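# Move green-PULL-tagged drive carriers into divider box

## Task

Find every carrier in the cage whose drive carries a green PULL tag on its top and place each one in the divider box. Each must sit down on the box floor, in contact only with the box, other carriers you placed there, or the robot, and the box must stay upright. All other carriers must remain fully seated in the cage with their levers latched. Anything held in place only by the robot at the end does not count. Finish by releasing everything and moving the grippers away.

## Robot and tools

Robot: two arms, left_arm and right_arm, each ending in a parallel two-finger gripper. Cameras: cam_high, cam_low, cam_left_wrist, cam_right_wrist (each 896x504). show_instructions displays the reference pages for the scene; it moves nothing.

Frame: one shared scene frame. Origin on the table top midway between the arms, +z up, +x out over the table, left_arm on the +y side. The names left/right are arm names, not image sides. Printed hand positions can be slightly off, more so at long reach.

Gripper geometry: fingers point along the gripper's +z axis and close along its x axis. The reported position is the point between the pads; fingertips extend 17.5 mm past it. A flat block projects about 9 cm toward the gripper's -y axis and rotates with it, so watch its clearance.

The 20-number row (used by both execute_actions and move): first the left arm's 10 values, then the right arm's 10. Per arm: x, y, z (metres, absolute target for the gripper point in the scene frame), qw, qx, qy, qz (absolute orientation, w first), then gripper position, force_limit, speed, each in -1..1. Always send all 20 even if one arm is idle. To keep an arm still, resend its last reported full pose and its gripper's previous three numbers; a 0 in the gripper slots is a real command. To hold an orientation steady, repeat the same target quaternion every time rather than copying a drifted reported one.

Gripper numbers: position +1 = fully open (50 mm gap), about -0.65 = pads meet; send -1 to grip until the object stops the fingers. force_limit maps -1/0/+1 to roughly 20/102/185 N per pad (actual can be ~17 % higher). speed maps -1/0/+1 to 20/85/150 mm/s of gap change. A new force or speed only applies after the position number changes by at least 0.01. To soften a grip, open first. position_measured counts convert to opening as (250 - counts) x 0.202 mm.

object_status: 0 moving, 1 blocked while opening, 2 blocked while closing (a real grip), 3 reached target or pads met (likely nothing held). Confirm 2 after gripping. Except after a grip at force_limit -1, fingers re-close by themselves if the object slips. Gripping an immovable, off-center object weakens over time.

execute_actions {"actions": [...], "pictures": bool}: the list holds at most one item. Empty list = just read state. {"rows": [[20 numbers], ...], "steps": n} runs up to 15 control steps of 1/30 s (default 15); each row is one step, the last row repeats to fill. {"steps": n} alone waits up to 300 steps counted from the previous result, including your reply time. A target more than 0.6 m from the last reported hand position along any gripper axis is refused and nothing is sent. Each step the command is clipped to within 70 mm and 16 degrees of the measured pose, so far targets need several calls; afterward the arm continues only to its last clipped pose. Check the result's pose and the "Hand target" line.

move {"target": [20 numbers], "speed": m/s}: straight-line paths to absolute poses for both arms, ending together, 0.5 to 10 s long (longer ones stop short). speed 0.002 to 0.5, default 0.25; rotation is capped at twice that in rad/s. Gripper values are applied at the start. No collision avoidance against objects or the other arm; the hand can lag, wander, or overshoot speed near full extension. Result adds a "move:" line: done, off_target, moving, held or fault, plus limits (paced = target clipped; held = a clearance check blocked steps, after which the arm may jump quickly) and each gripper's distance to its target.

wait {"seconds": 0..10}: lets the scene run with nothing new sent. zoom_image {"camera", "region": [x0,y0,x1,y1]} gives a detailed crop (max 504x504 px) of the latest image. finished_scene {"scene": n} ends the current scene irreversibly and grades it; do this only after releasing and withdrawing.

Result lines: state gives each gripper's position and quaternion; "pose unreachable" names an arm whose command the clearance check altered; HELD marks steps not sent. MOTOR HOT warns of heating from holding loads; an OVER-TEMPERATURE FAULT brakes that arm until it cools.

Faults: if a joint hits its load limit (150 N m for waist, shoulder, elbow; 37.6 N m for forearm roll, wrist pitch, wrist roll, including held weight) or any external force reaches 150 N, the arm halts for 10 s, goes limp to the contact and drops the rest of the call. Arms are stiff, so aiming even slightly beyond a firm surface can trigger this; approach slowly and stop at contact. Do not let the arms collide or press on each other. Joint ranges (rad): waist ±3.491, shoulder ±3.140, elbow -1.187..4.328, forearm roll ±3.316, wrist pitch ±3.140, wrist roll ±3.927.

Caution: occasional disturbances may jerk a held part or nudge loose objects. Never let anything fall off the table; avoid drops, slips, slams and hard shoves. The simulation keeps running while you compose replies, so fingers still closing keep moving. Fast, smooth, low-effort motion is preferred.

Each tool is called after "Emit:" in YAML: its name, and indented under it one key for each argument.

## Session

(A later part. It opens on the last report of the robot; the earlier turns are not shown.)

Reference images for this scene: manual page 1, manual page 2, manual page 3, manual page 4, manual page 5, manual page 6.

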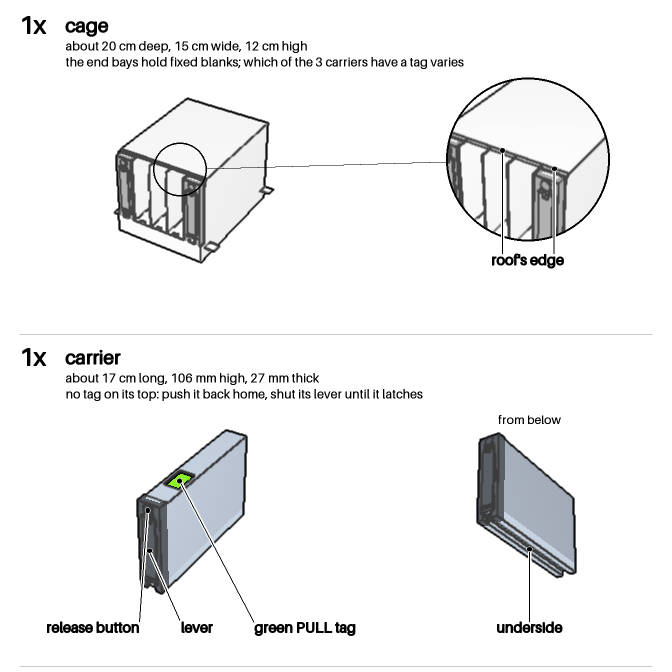

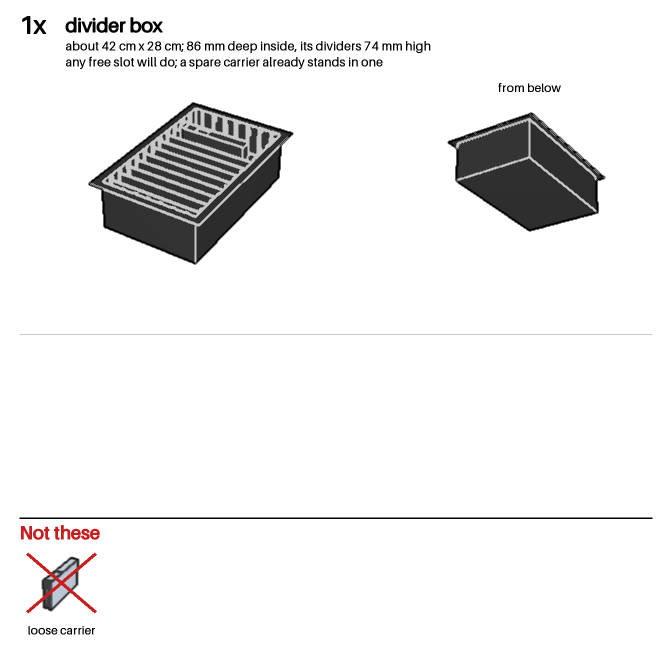

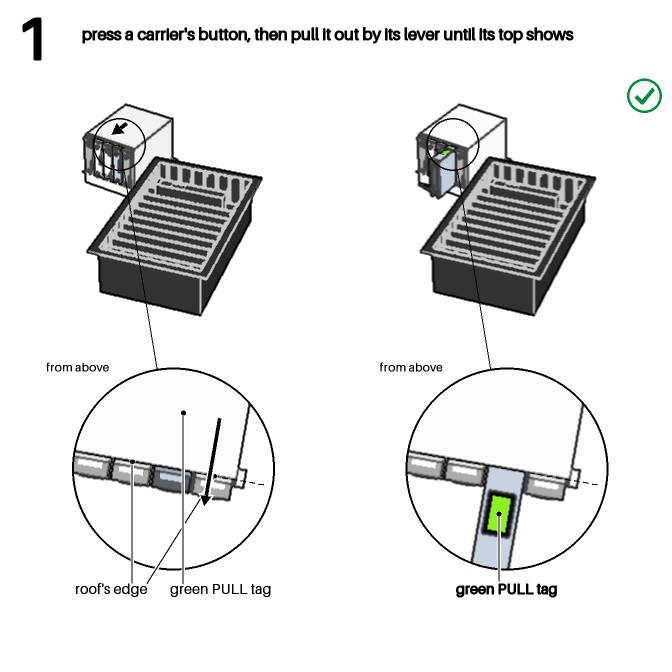

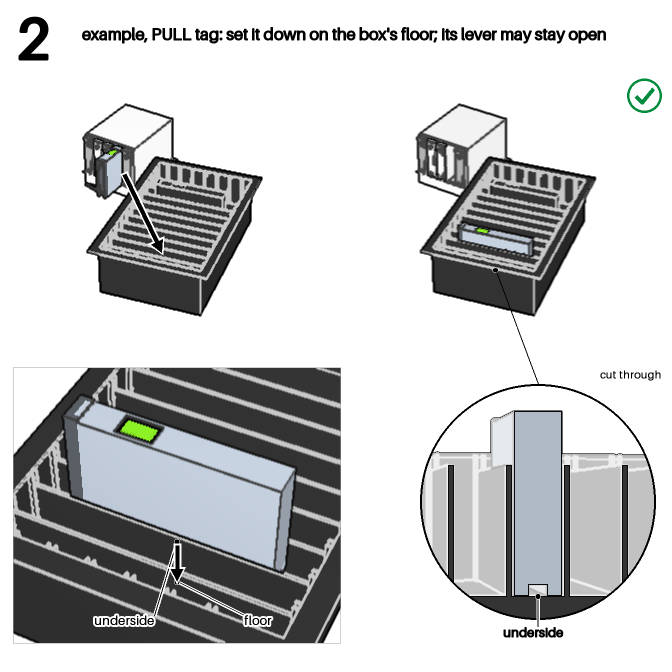

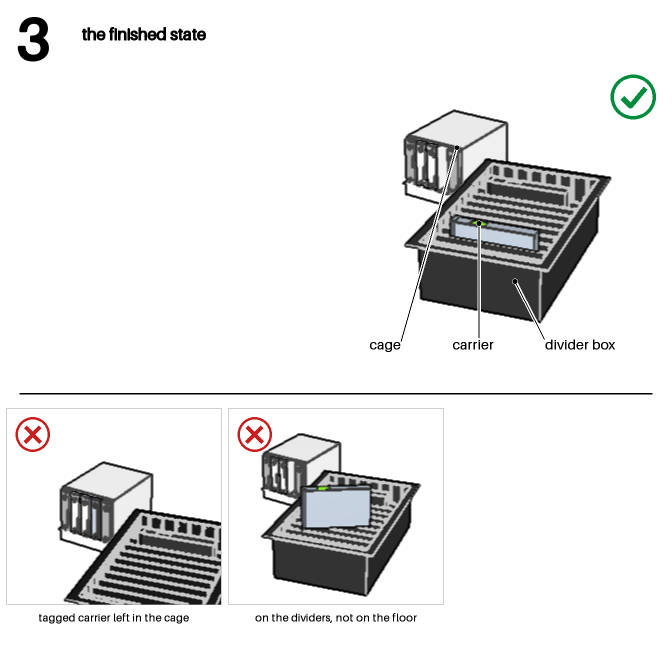

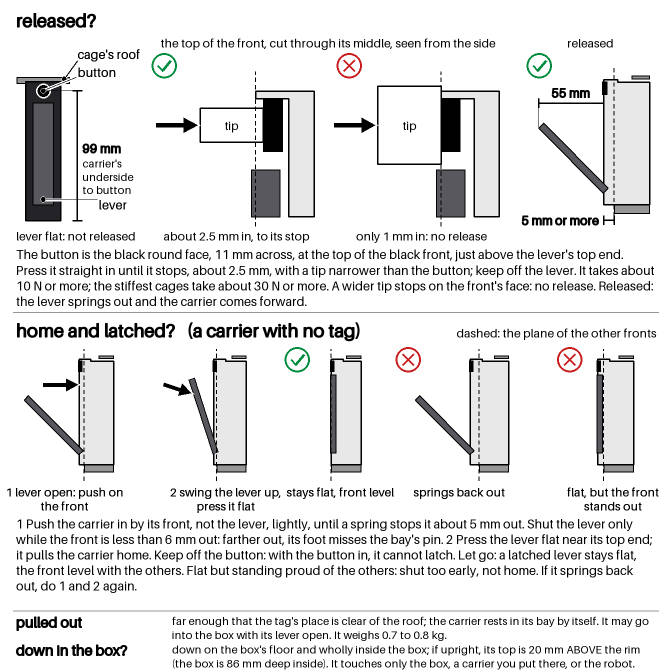

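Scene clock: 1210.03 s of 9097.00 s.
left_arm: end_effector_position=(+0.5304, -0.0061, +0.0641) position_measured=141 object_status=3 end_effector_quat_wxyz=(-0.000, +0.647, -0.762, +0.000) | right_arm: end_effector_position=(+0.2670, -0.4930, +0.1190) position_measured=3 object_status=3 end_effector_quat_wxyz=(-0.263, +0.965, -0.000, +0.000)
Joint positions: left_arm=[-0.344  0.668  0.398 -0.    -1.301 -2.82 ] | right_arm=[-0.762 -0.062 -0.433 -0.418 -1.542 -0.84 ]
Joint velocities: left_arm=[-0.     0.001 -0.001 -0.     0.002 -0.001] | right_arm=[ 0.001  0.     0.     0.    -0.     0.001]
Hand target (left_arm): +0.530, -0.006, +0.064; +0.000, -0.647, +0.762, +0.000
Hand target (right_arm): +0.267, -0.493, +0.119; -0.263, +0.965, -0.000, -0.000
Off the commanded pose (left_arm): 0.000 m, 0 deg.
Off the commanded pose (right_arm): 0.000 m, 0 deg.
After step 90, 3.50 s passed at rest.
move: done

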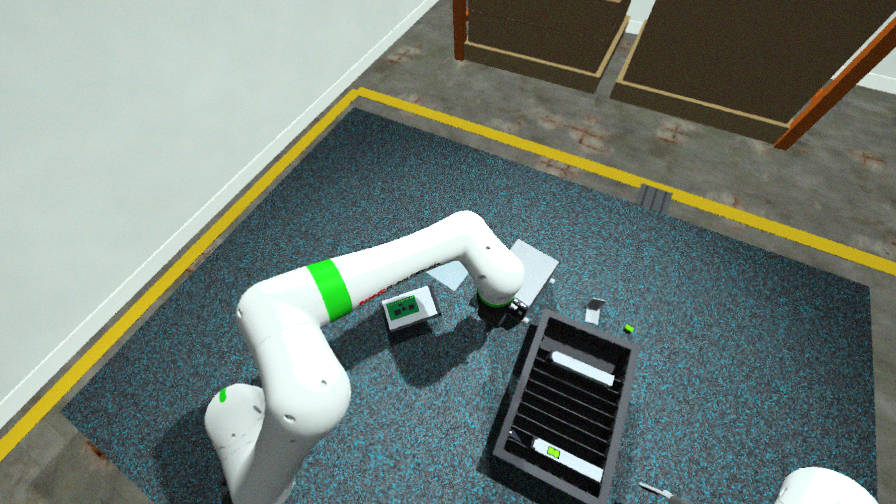

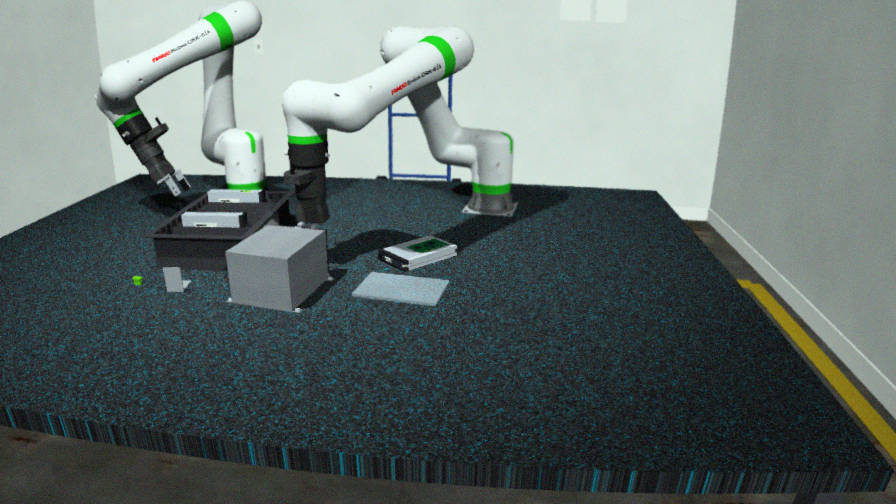

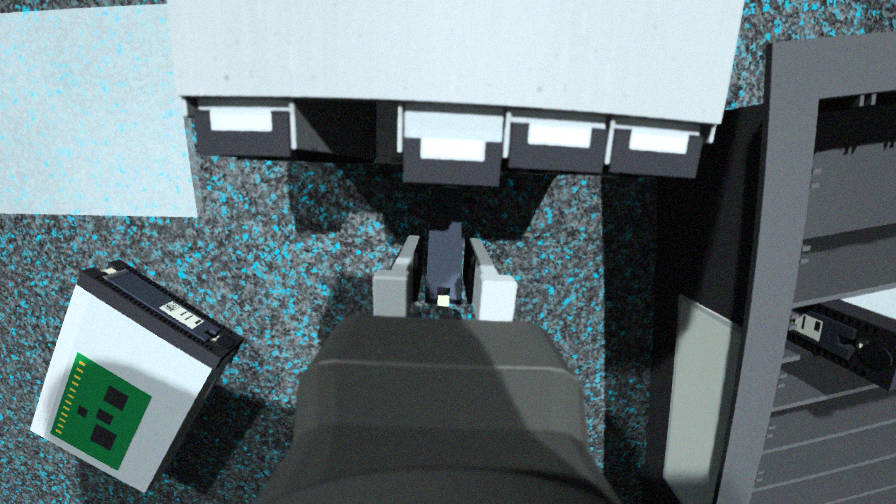

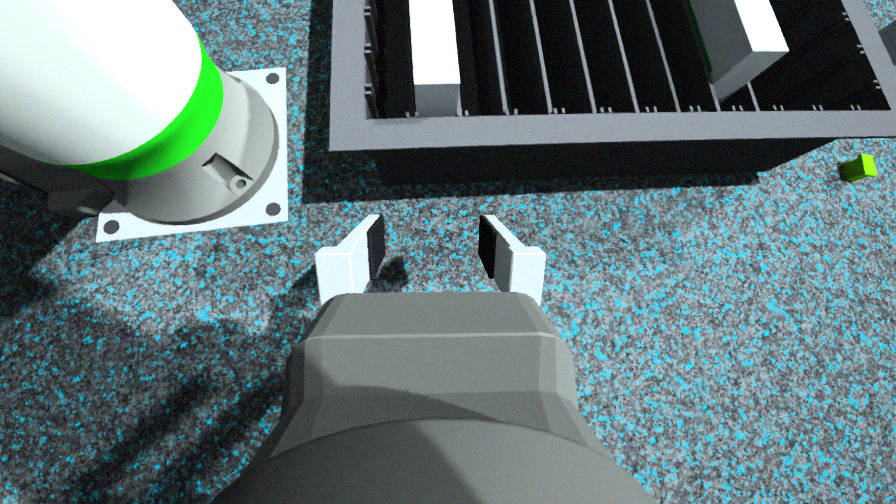

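Lever is between the fingers. Grip it.

Emit:
move:
  target: [0.5303,-0.0061,0.0640,0,0.6474,-0.7621,0,-1,0.3,1.0,0.267,-0.493,0.119,0.263,-0.9648,0,0,1.0,0,0.5]
  speed: 0.02

Scene clock: 1213.90 s of 9097.00 s.
left_arm: end_effector_position=(+0.5303, -0.0061, +0.0640) position_measured=176 object_status=2 end_effector_quat_wxyz=(-0.000, +0.647, -0.762, -0.000) | right_arm: end_effector_position=(+0.2670, -0.4930, +0.1190) position_measured=3 object_status=3 end_effector_quat_wxyz=(-0.263, +0.965, -0.000, +0.000)
Joint positions: left_arm=[-0.344  0.668  0.398 -0.    -1.301 -2.82 ] | right_arm=[-0.762 -0.062 -0.433 -0.418 -1.542 -0.84 ]
Joint velocities: left_arm=[ 0.    -0.    -0.     0.     0.001  0.   ] | right_arm=[-0.001 -0.    -0.     0.    -0.    -0.   ]
Hand target (left_arm): +0.530, -0.006, +0.064; +0.000, -0.647, +0.762, -0.000
Hand target (right_arm): +0.267, -0.493, +0.119; -0.263, +0.965, -0.000, -0.000
Off the commanded pose (left_arm): 0.000 m, 0 deg.
Off the commanded pose (right_arm): 0.000 m, 0 deg.
After step 90, 0.17 s passed at rest.
move: done

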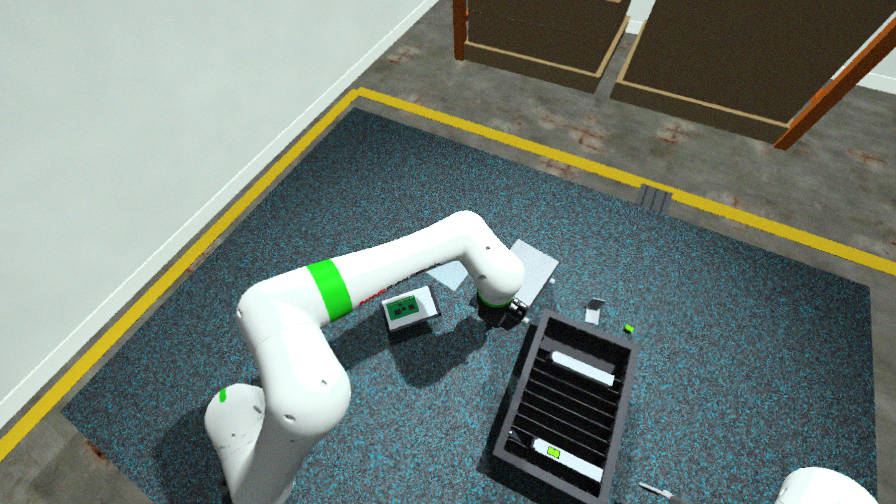

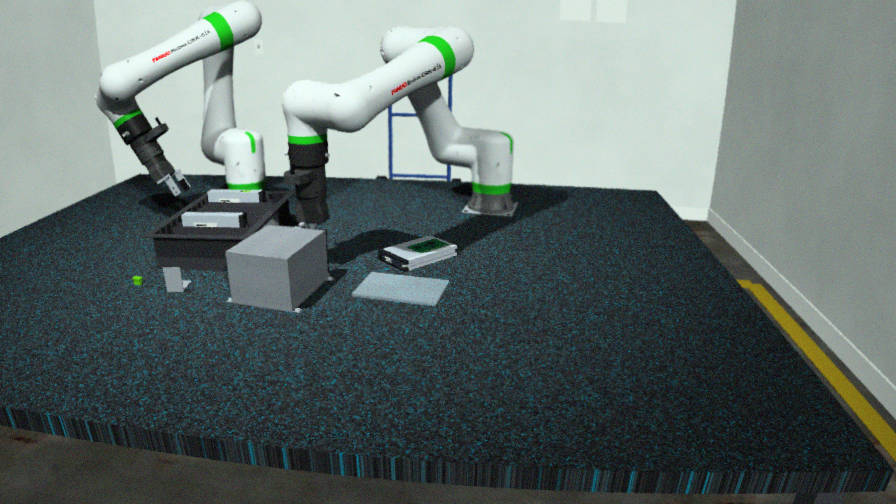

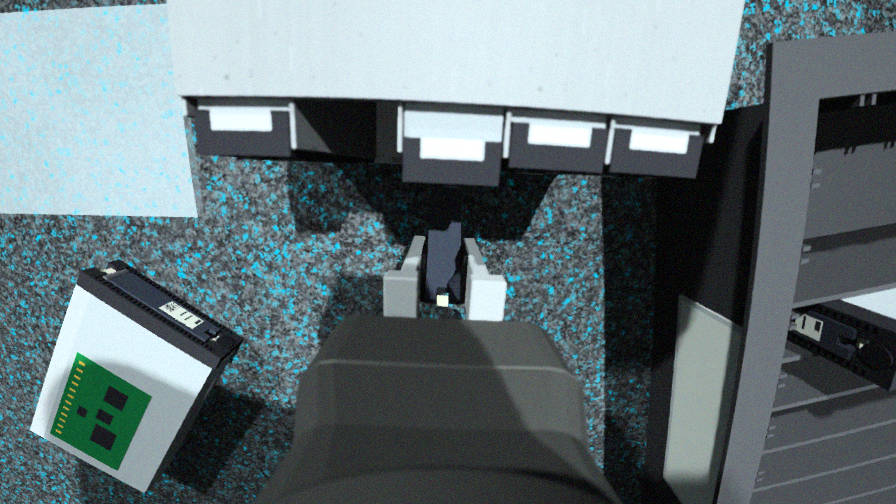

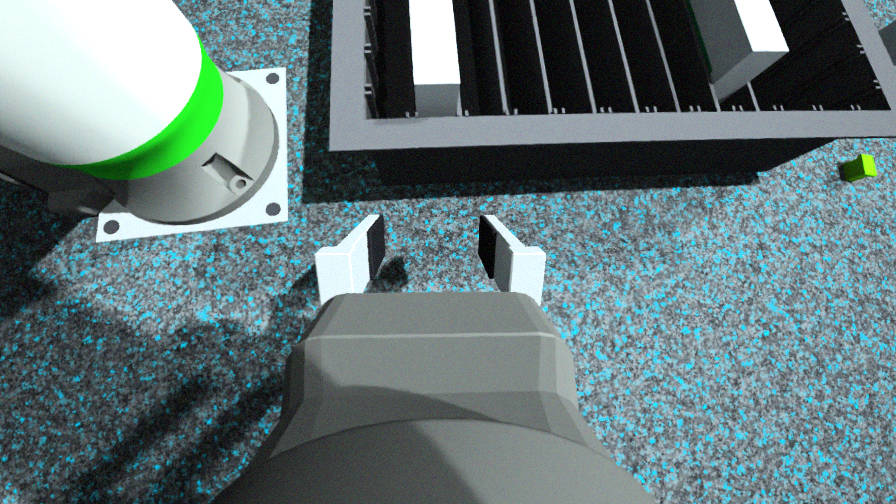

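Emit:
move:
  target: [0.4612,0.0052,0.0640,0,0.6474,-0.7621,0,-1,0.3,1.0,0.267,-0.493,0.119,0.263,-0.9648,0,0,1.0,0,0.5]
  speed: 0.05

Scene clock: 1220.80 s of 9097.00 s.
left_arm: end_effector_position=(+0.4613, +0.0053, +0.0640) position_measured=176 object_status=2 end_effector_quat_wxyz=(-0.000, +0.647, -0.762, -0.000) | right_arm: end_effector_position=(+0.2670, -0.4930, +0.1190) position_measured=3 object_status=3 end_effector_quat_wxyz=(-0.263, +0.965, -0.000, +0.000)
Joint positions: left_arm=[-0.38   0.52   0.167 -0.    -1.218 -2.783] | right_arm=[-0.762 -0.062 -0.433 -0.418 -1.542 -0.84 ]
Joint velocities: left_arm=[-0.002 -0.002 -0.003  0.    -0.     0.   ] | right_arm=[ 0.  0. -0. -0.  0. -0.]
Hand target (left_arm): +0.461, +0.005, +0.064; +0.000, -0.647, +0.762, +0.000
Hand target (right_arm): +0.267, -0.493, +0.119; -0.263, +0.965, -0.000, -0.000
Off the commanded pose (left_arm): 0.000 m, 0 deg.
Off the commanded pose (right_arm): 0.000 m, 0 deg.
After step 90, 2.17 s passed at rest.
move: done

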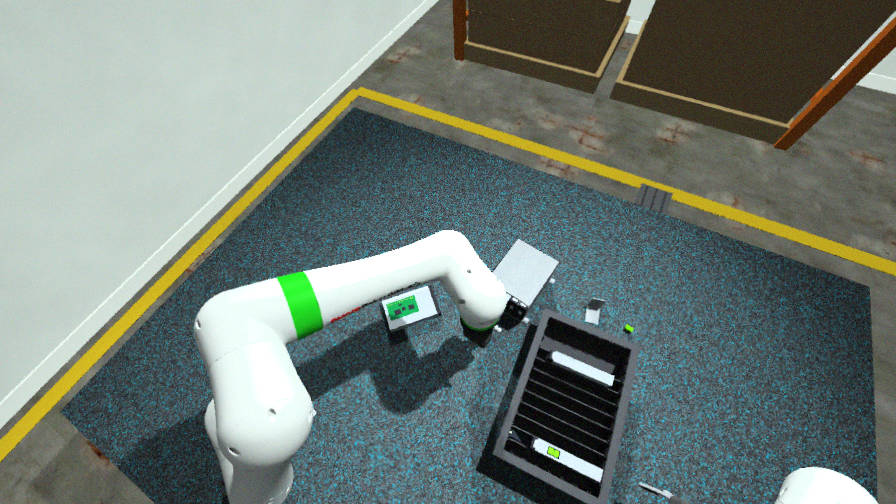

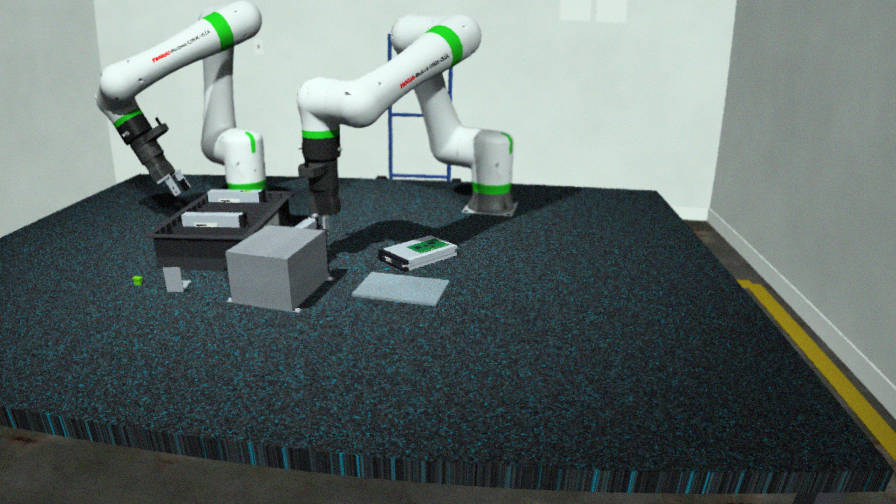

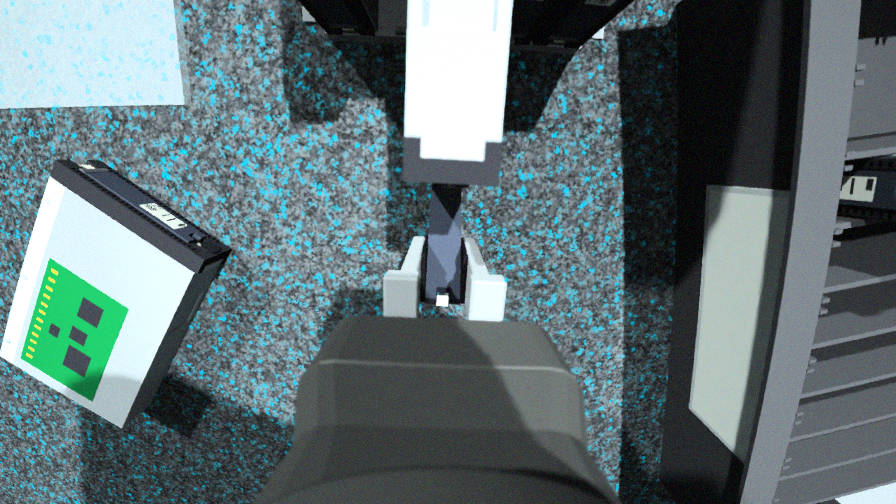

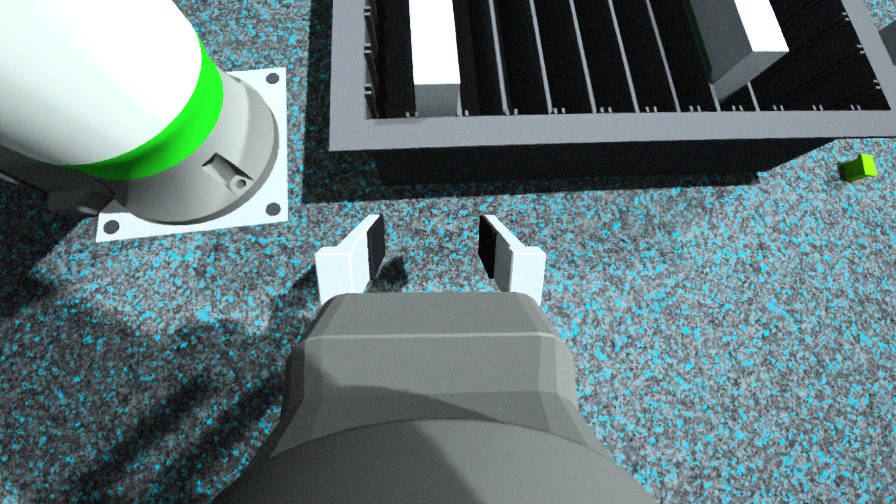

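Emit:
zoom_image:
  camera: "cam_left_wrist"
  region: [360,0,560,100]

Emit:
zoom_image:
  camera: "cam_high"
  region: [440,220,600,340]

Emit:
zoom_image:
  camera: "cam_low"
  region: [220,160,380,280]

Region (360, 0, 560, 100) of cam_left_wrist's 896x504 image, scaled by 2.520, with more detail than that image has.

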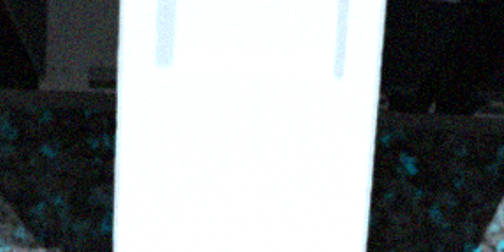

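Region (440, 220, 600, 340) of cam_high's 896x504 image, scaled by 3.150, with more detail than that image has; it fills the top 378 rows of this view, and the rest is white.

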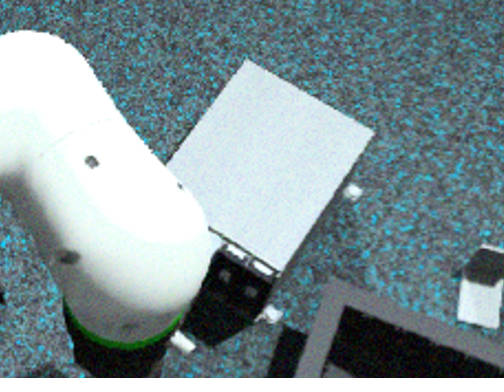

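Region (220, 160, 380, 280) of cam_low's 896x504 image, scaled by 3.150, with more detail than that image has; it fills the top 378 rows of this view, and the rest is white.

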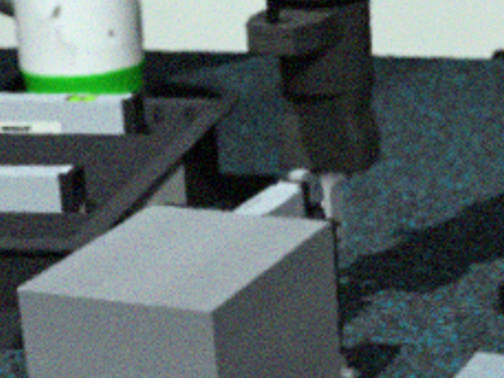

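Emit:
move:
  target: [0.5310,-0.0062,0.0640,0,0.6474,-0.7621,0,-1,0.3,1.0,0.267,-0.493,0.119,0.263,-0.9648,0,0,1.0,0,0.5]
  speed: 0.04

Emit:
zoom_image:
  camera: "cam_left_wrist"
  region: [200,80,700,330]

Scene clock: 1238.90 s of 9097.00 s.
left_arm: end_effector_position=(+0.5309, -0.0063, +0.0640) position_measured=176 object_status=2 end_effector_quat_wxyz=(+0.000, +0.647, -0.762, +0.000) | right_arm: end_effector_position=(+0.2670, -0.4930, +0.1190) position_measured=3 object_status=3 end_effector_quat_wxyz=(-0.263, +0.965, -0.000, +0.000)
Joint positions: left_arm=[-0.343  0.67   0.4    0.    -1.301 -2.82 ] | right_arm=[-0.762 -0.062 -0.433 -0.418 -1.542 -0.84 ]
Joint velocities: left_arm=[ 0.001  0.003  0.005  0.    -0.003 -0.   ] | right_arm=[-0.001 -0.    -0.    -0.     0.     0.001]
Hand target (left_arm): +0.531, -0.006, +0.064; -0.000, -0.647, +0.762, -0.000
Hand target (right_arm): +0.267, -0.493, +0.119; -0.263, +0.965, -0.000, -0.000
Off the commanded pose (left_arm): 0.000 m, 0 deg.
Off the commanded pose (right_arm): 0.000 m, 0 deg.
After step 90, 13.03 s passed at rest.
move: done

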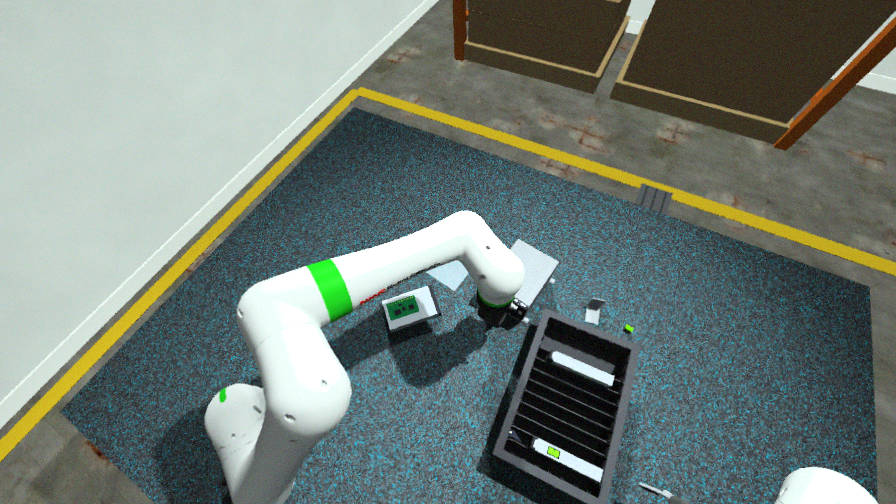

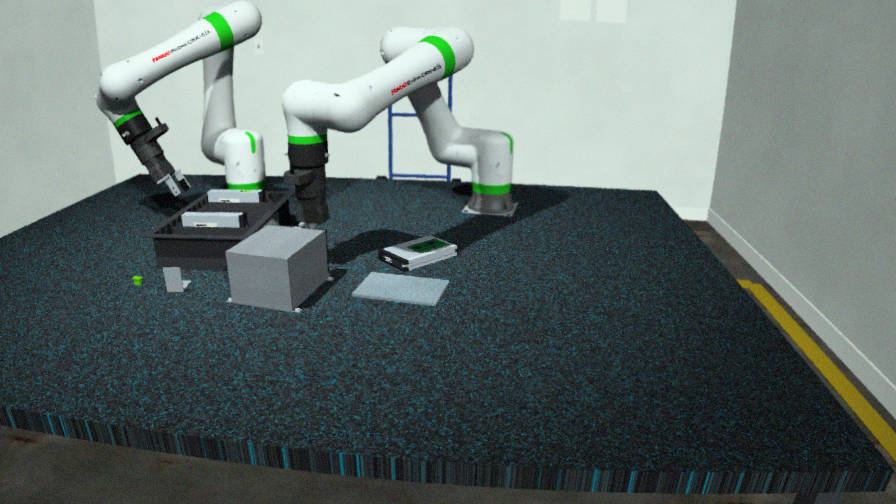

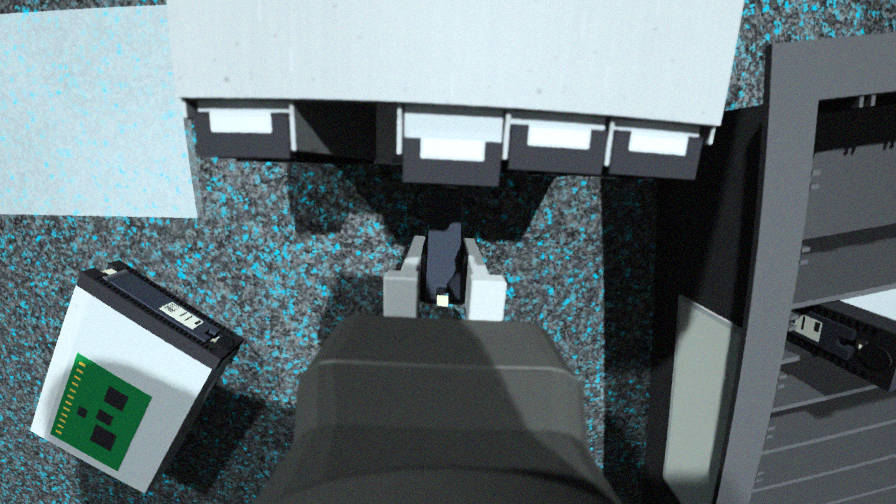

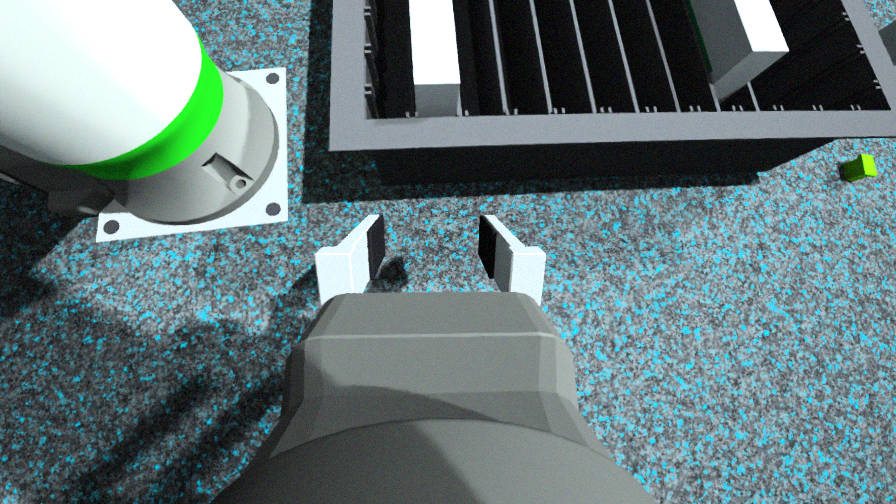

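Region (200, 80, 700, 330) of cam_left_wrist's 896x504 image, scaled by 1.008, with more detail than that image has.

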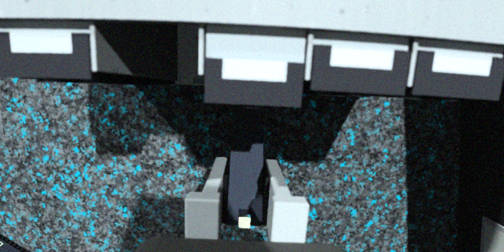

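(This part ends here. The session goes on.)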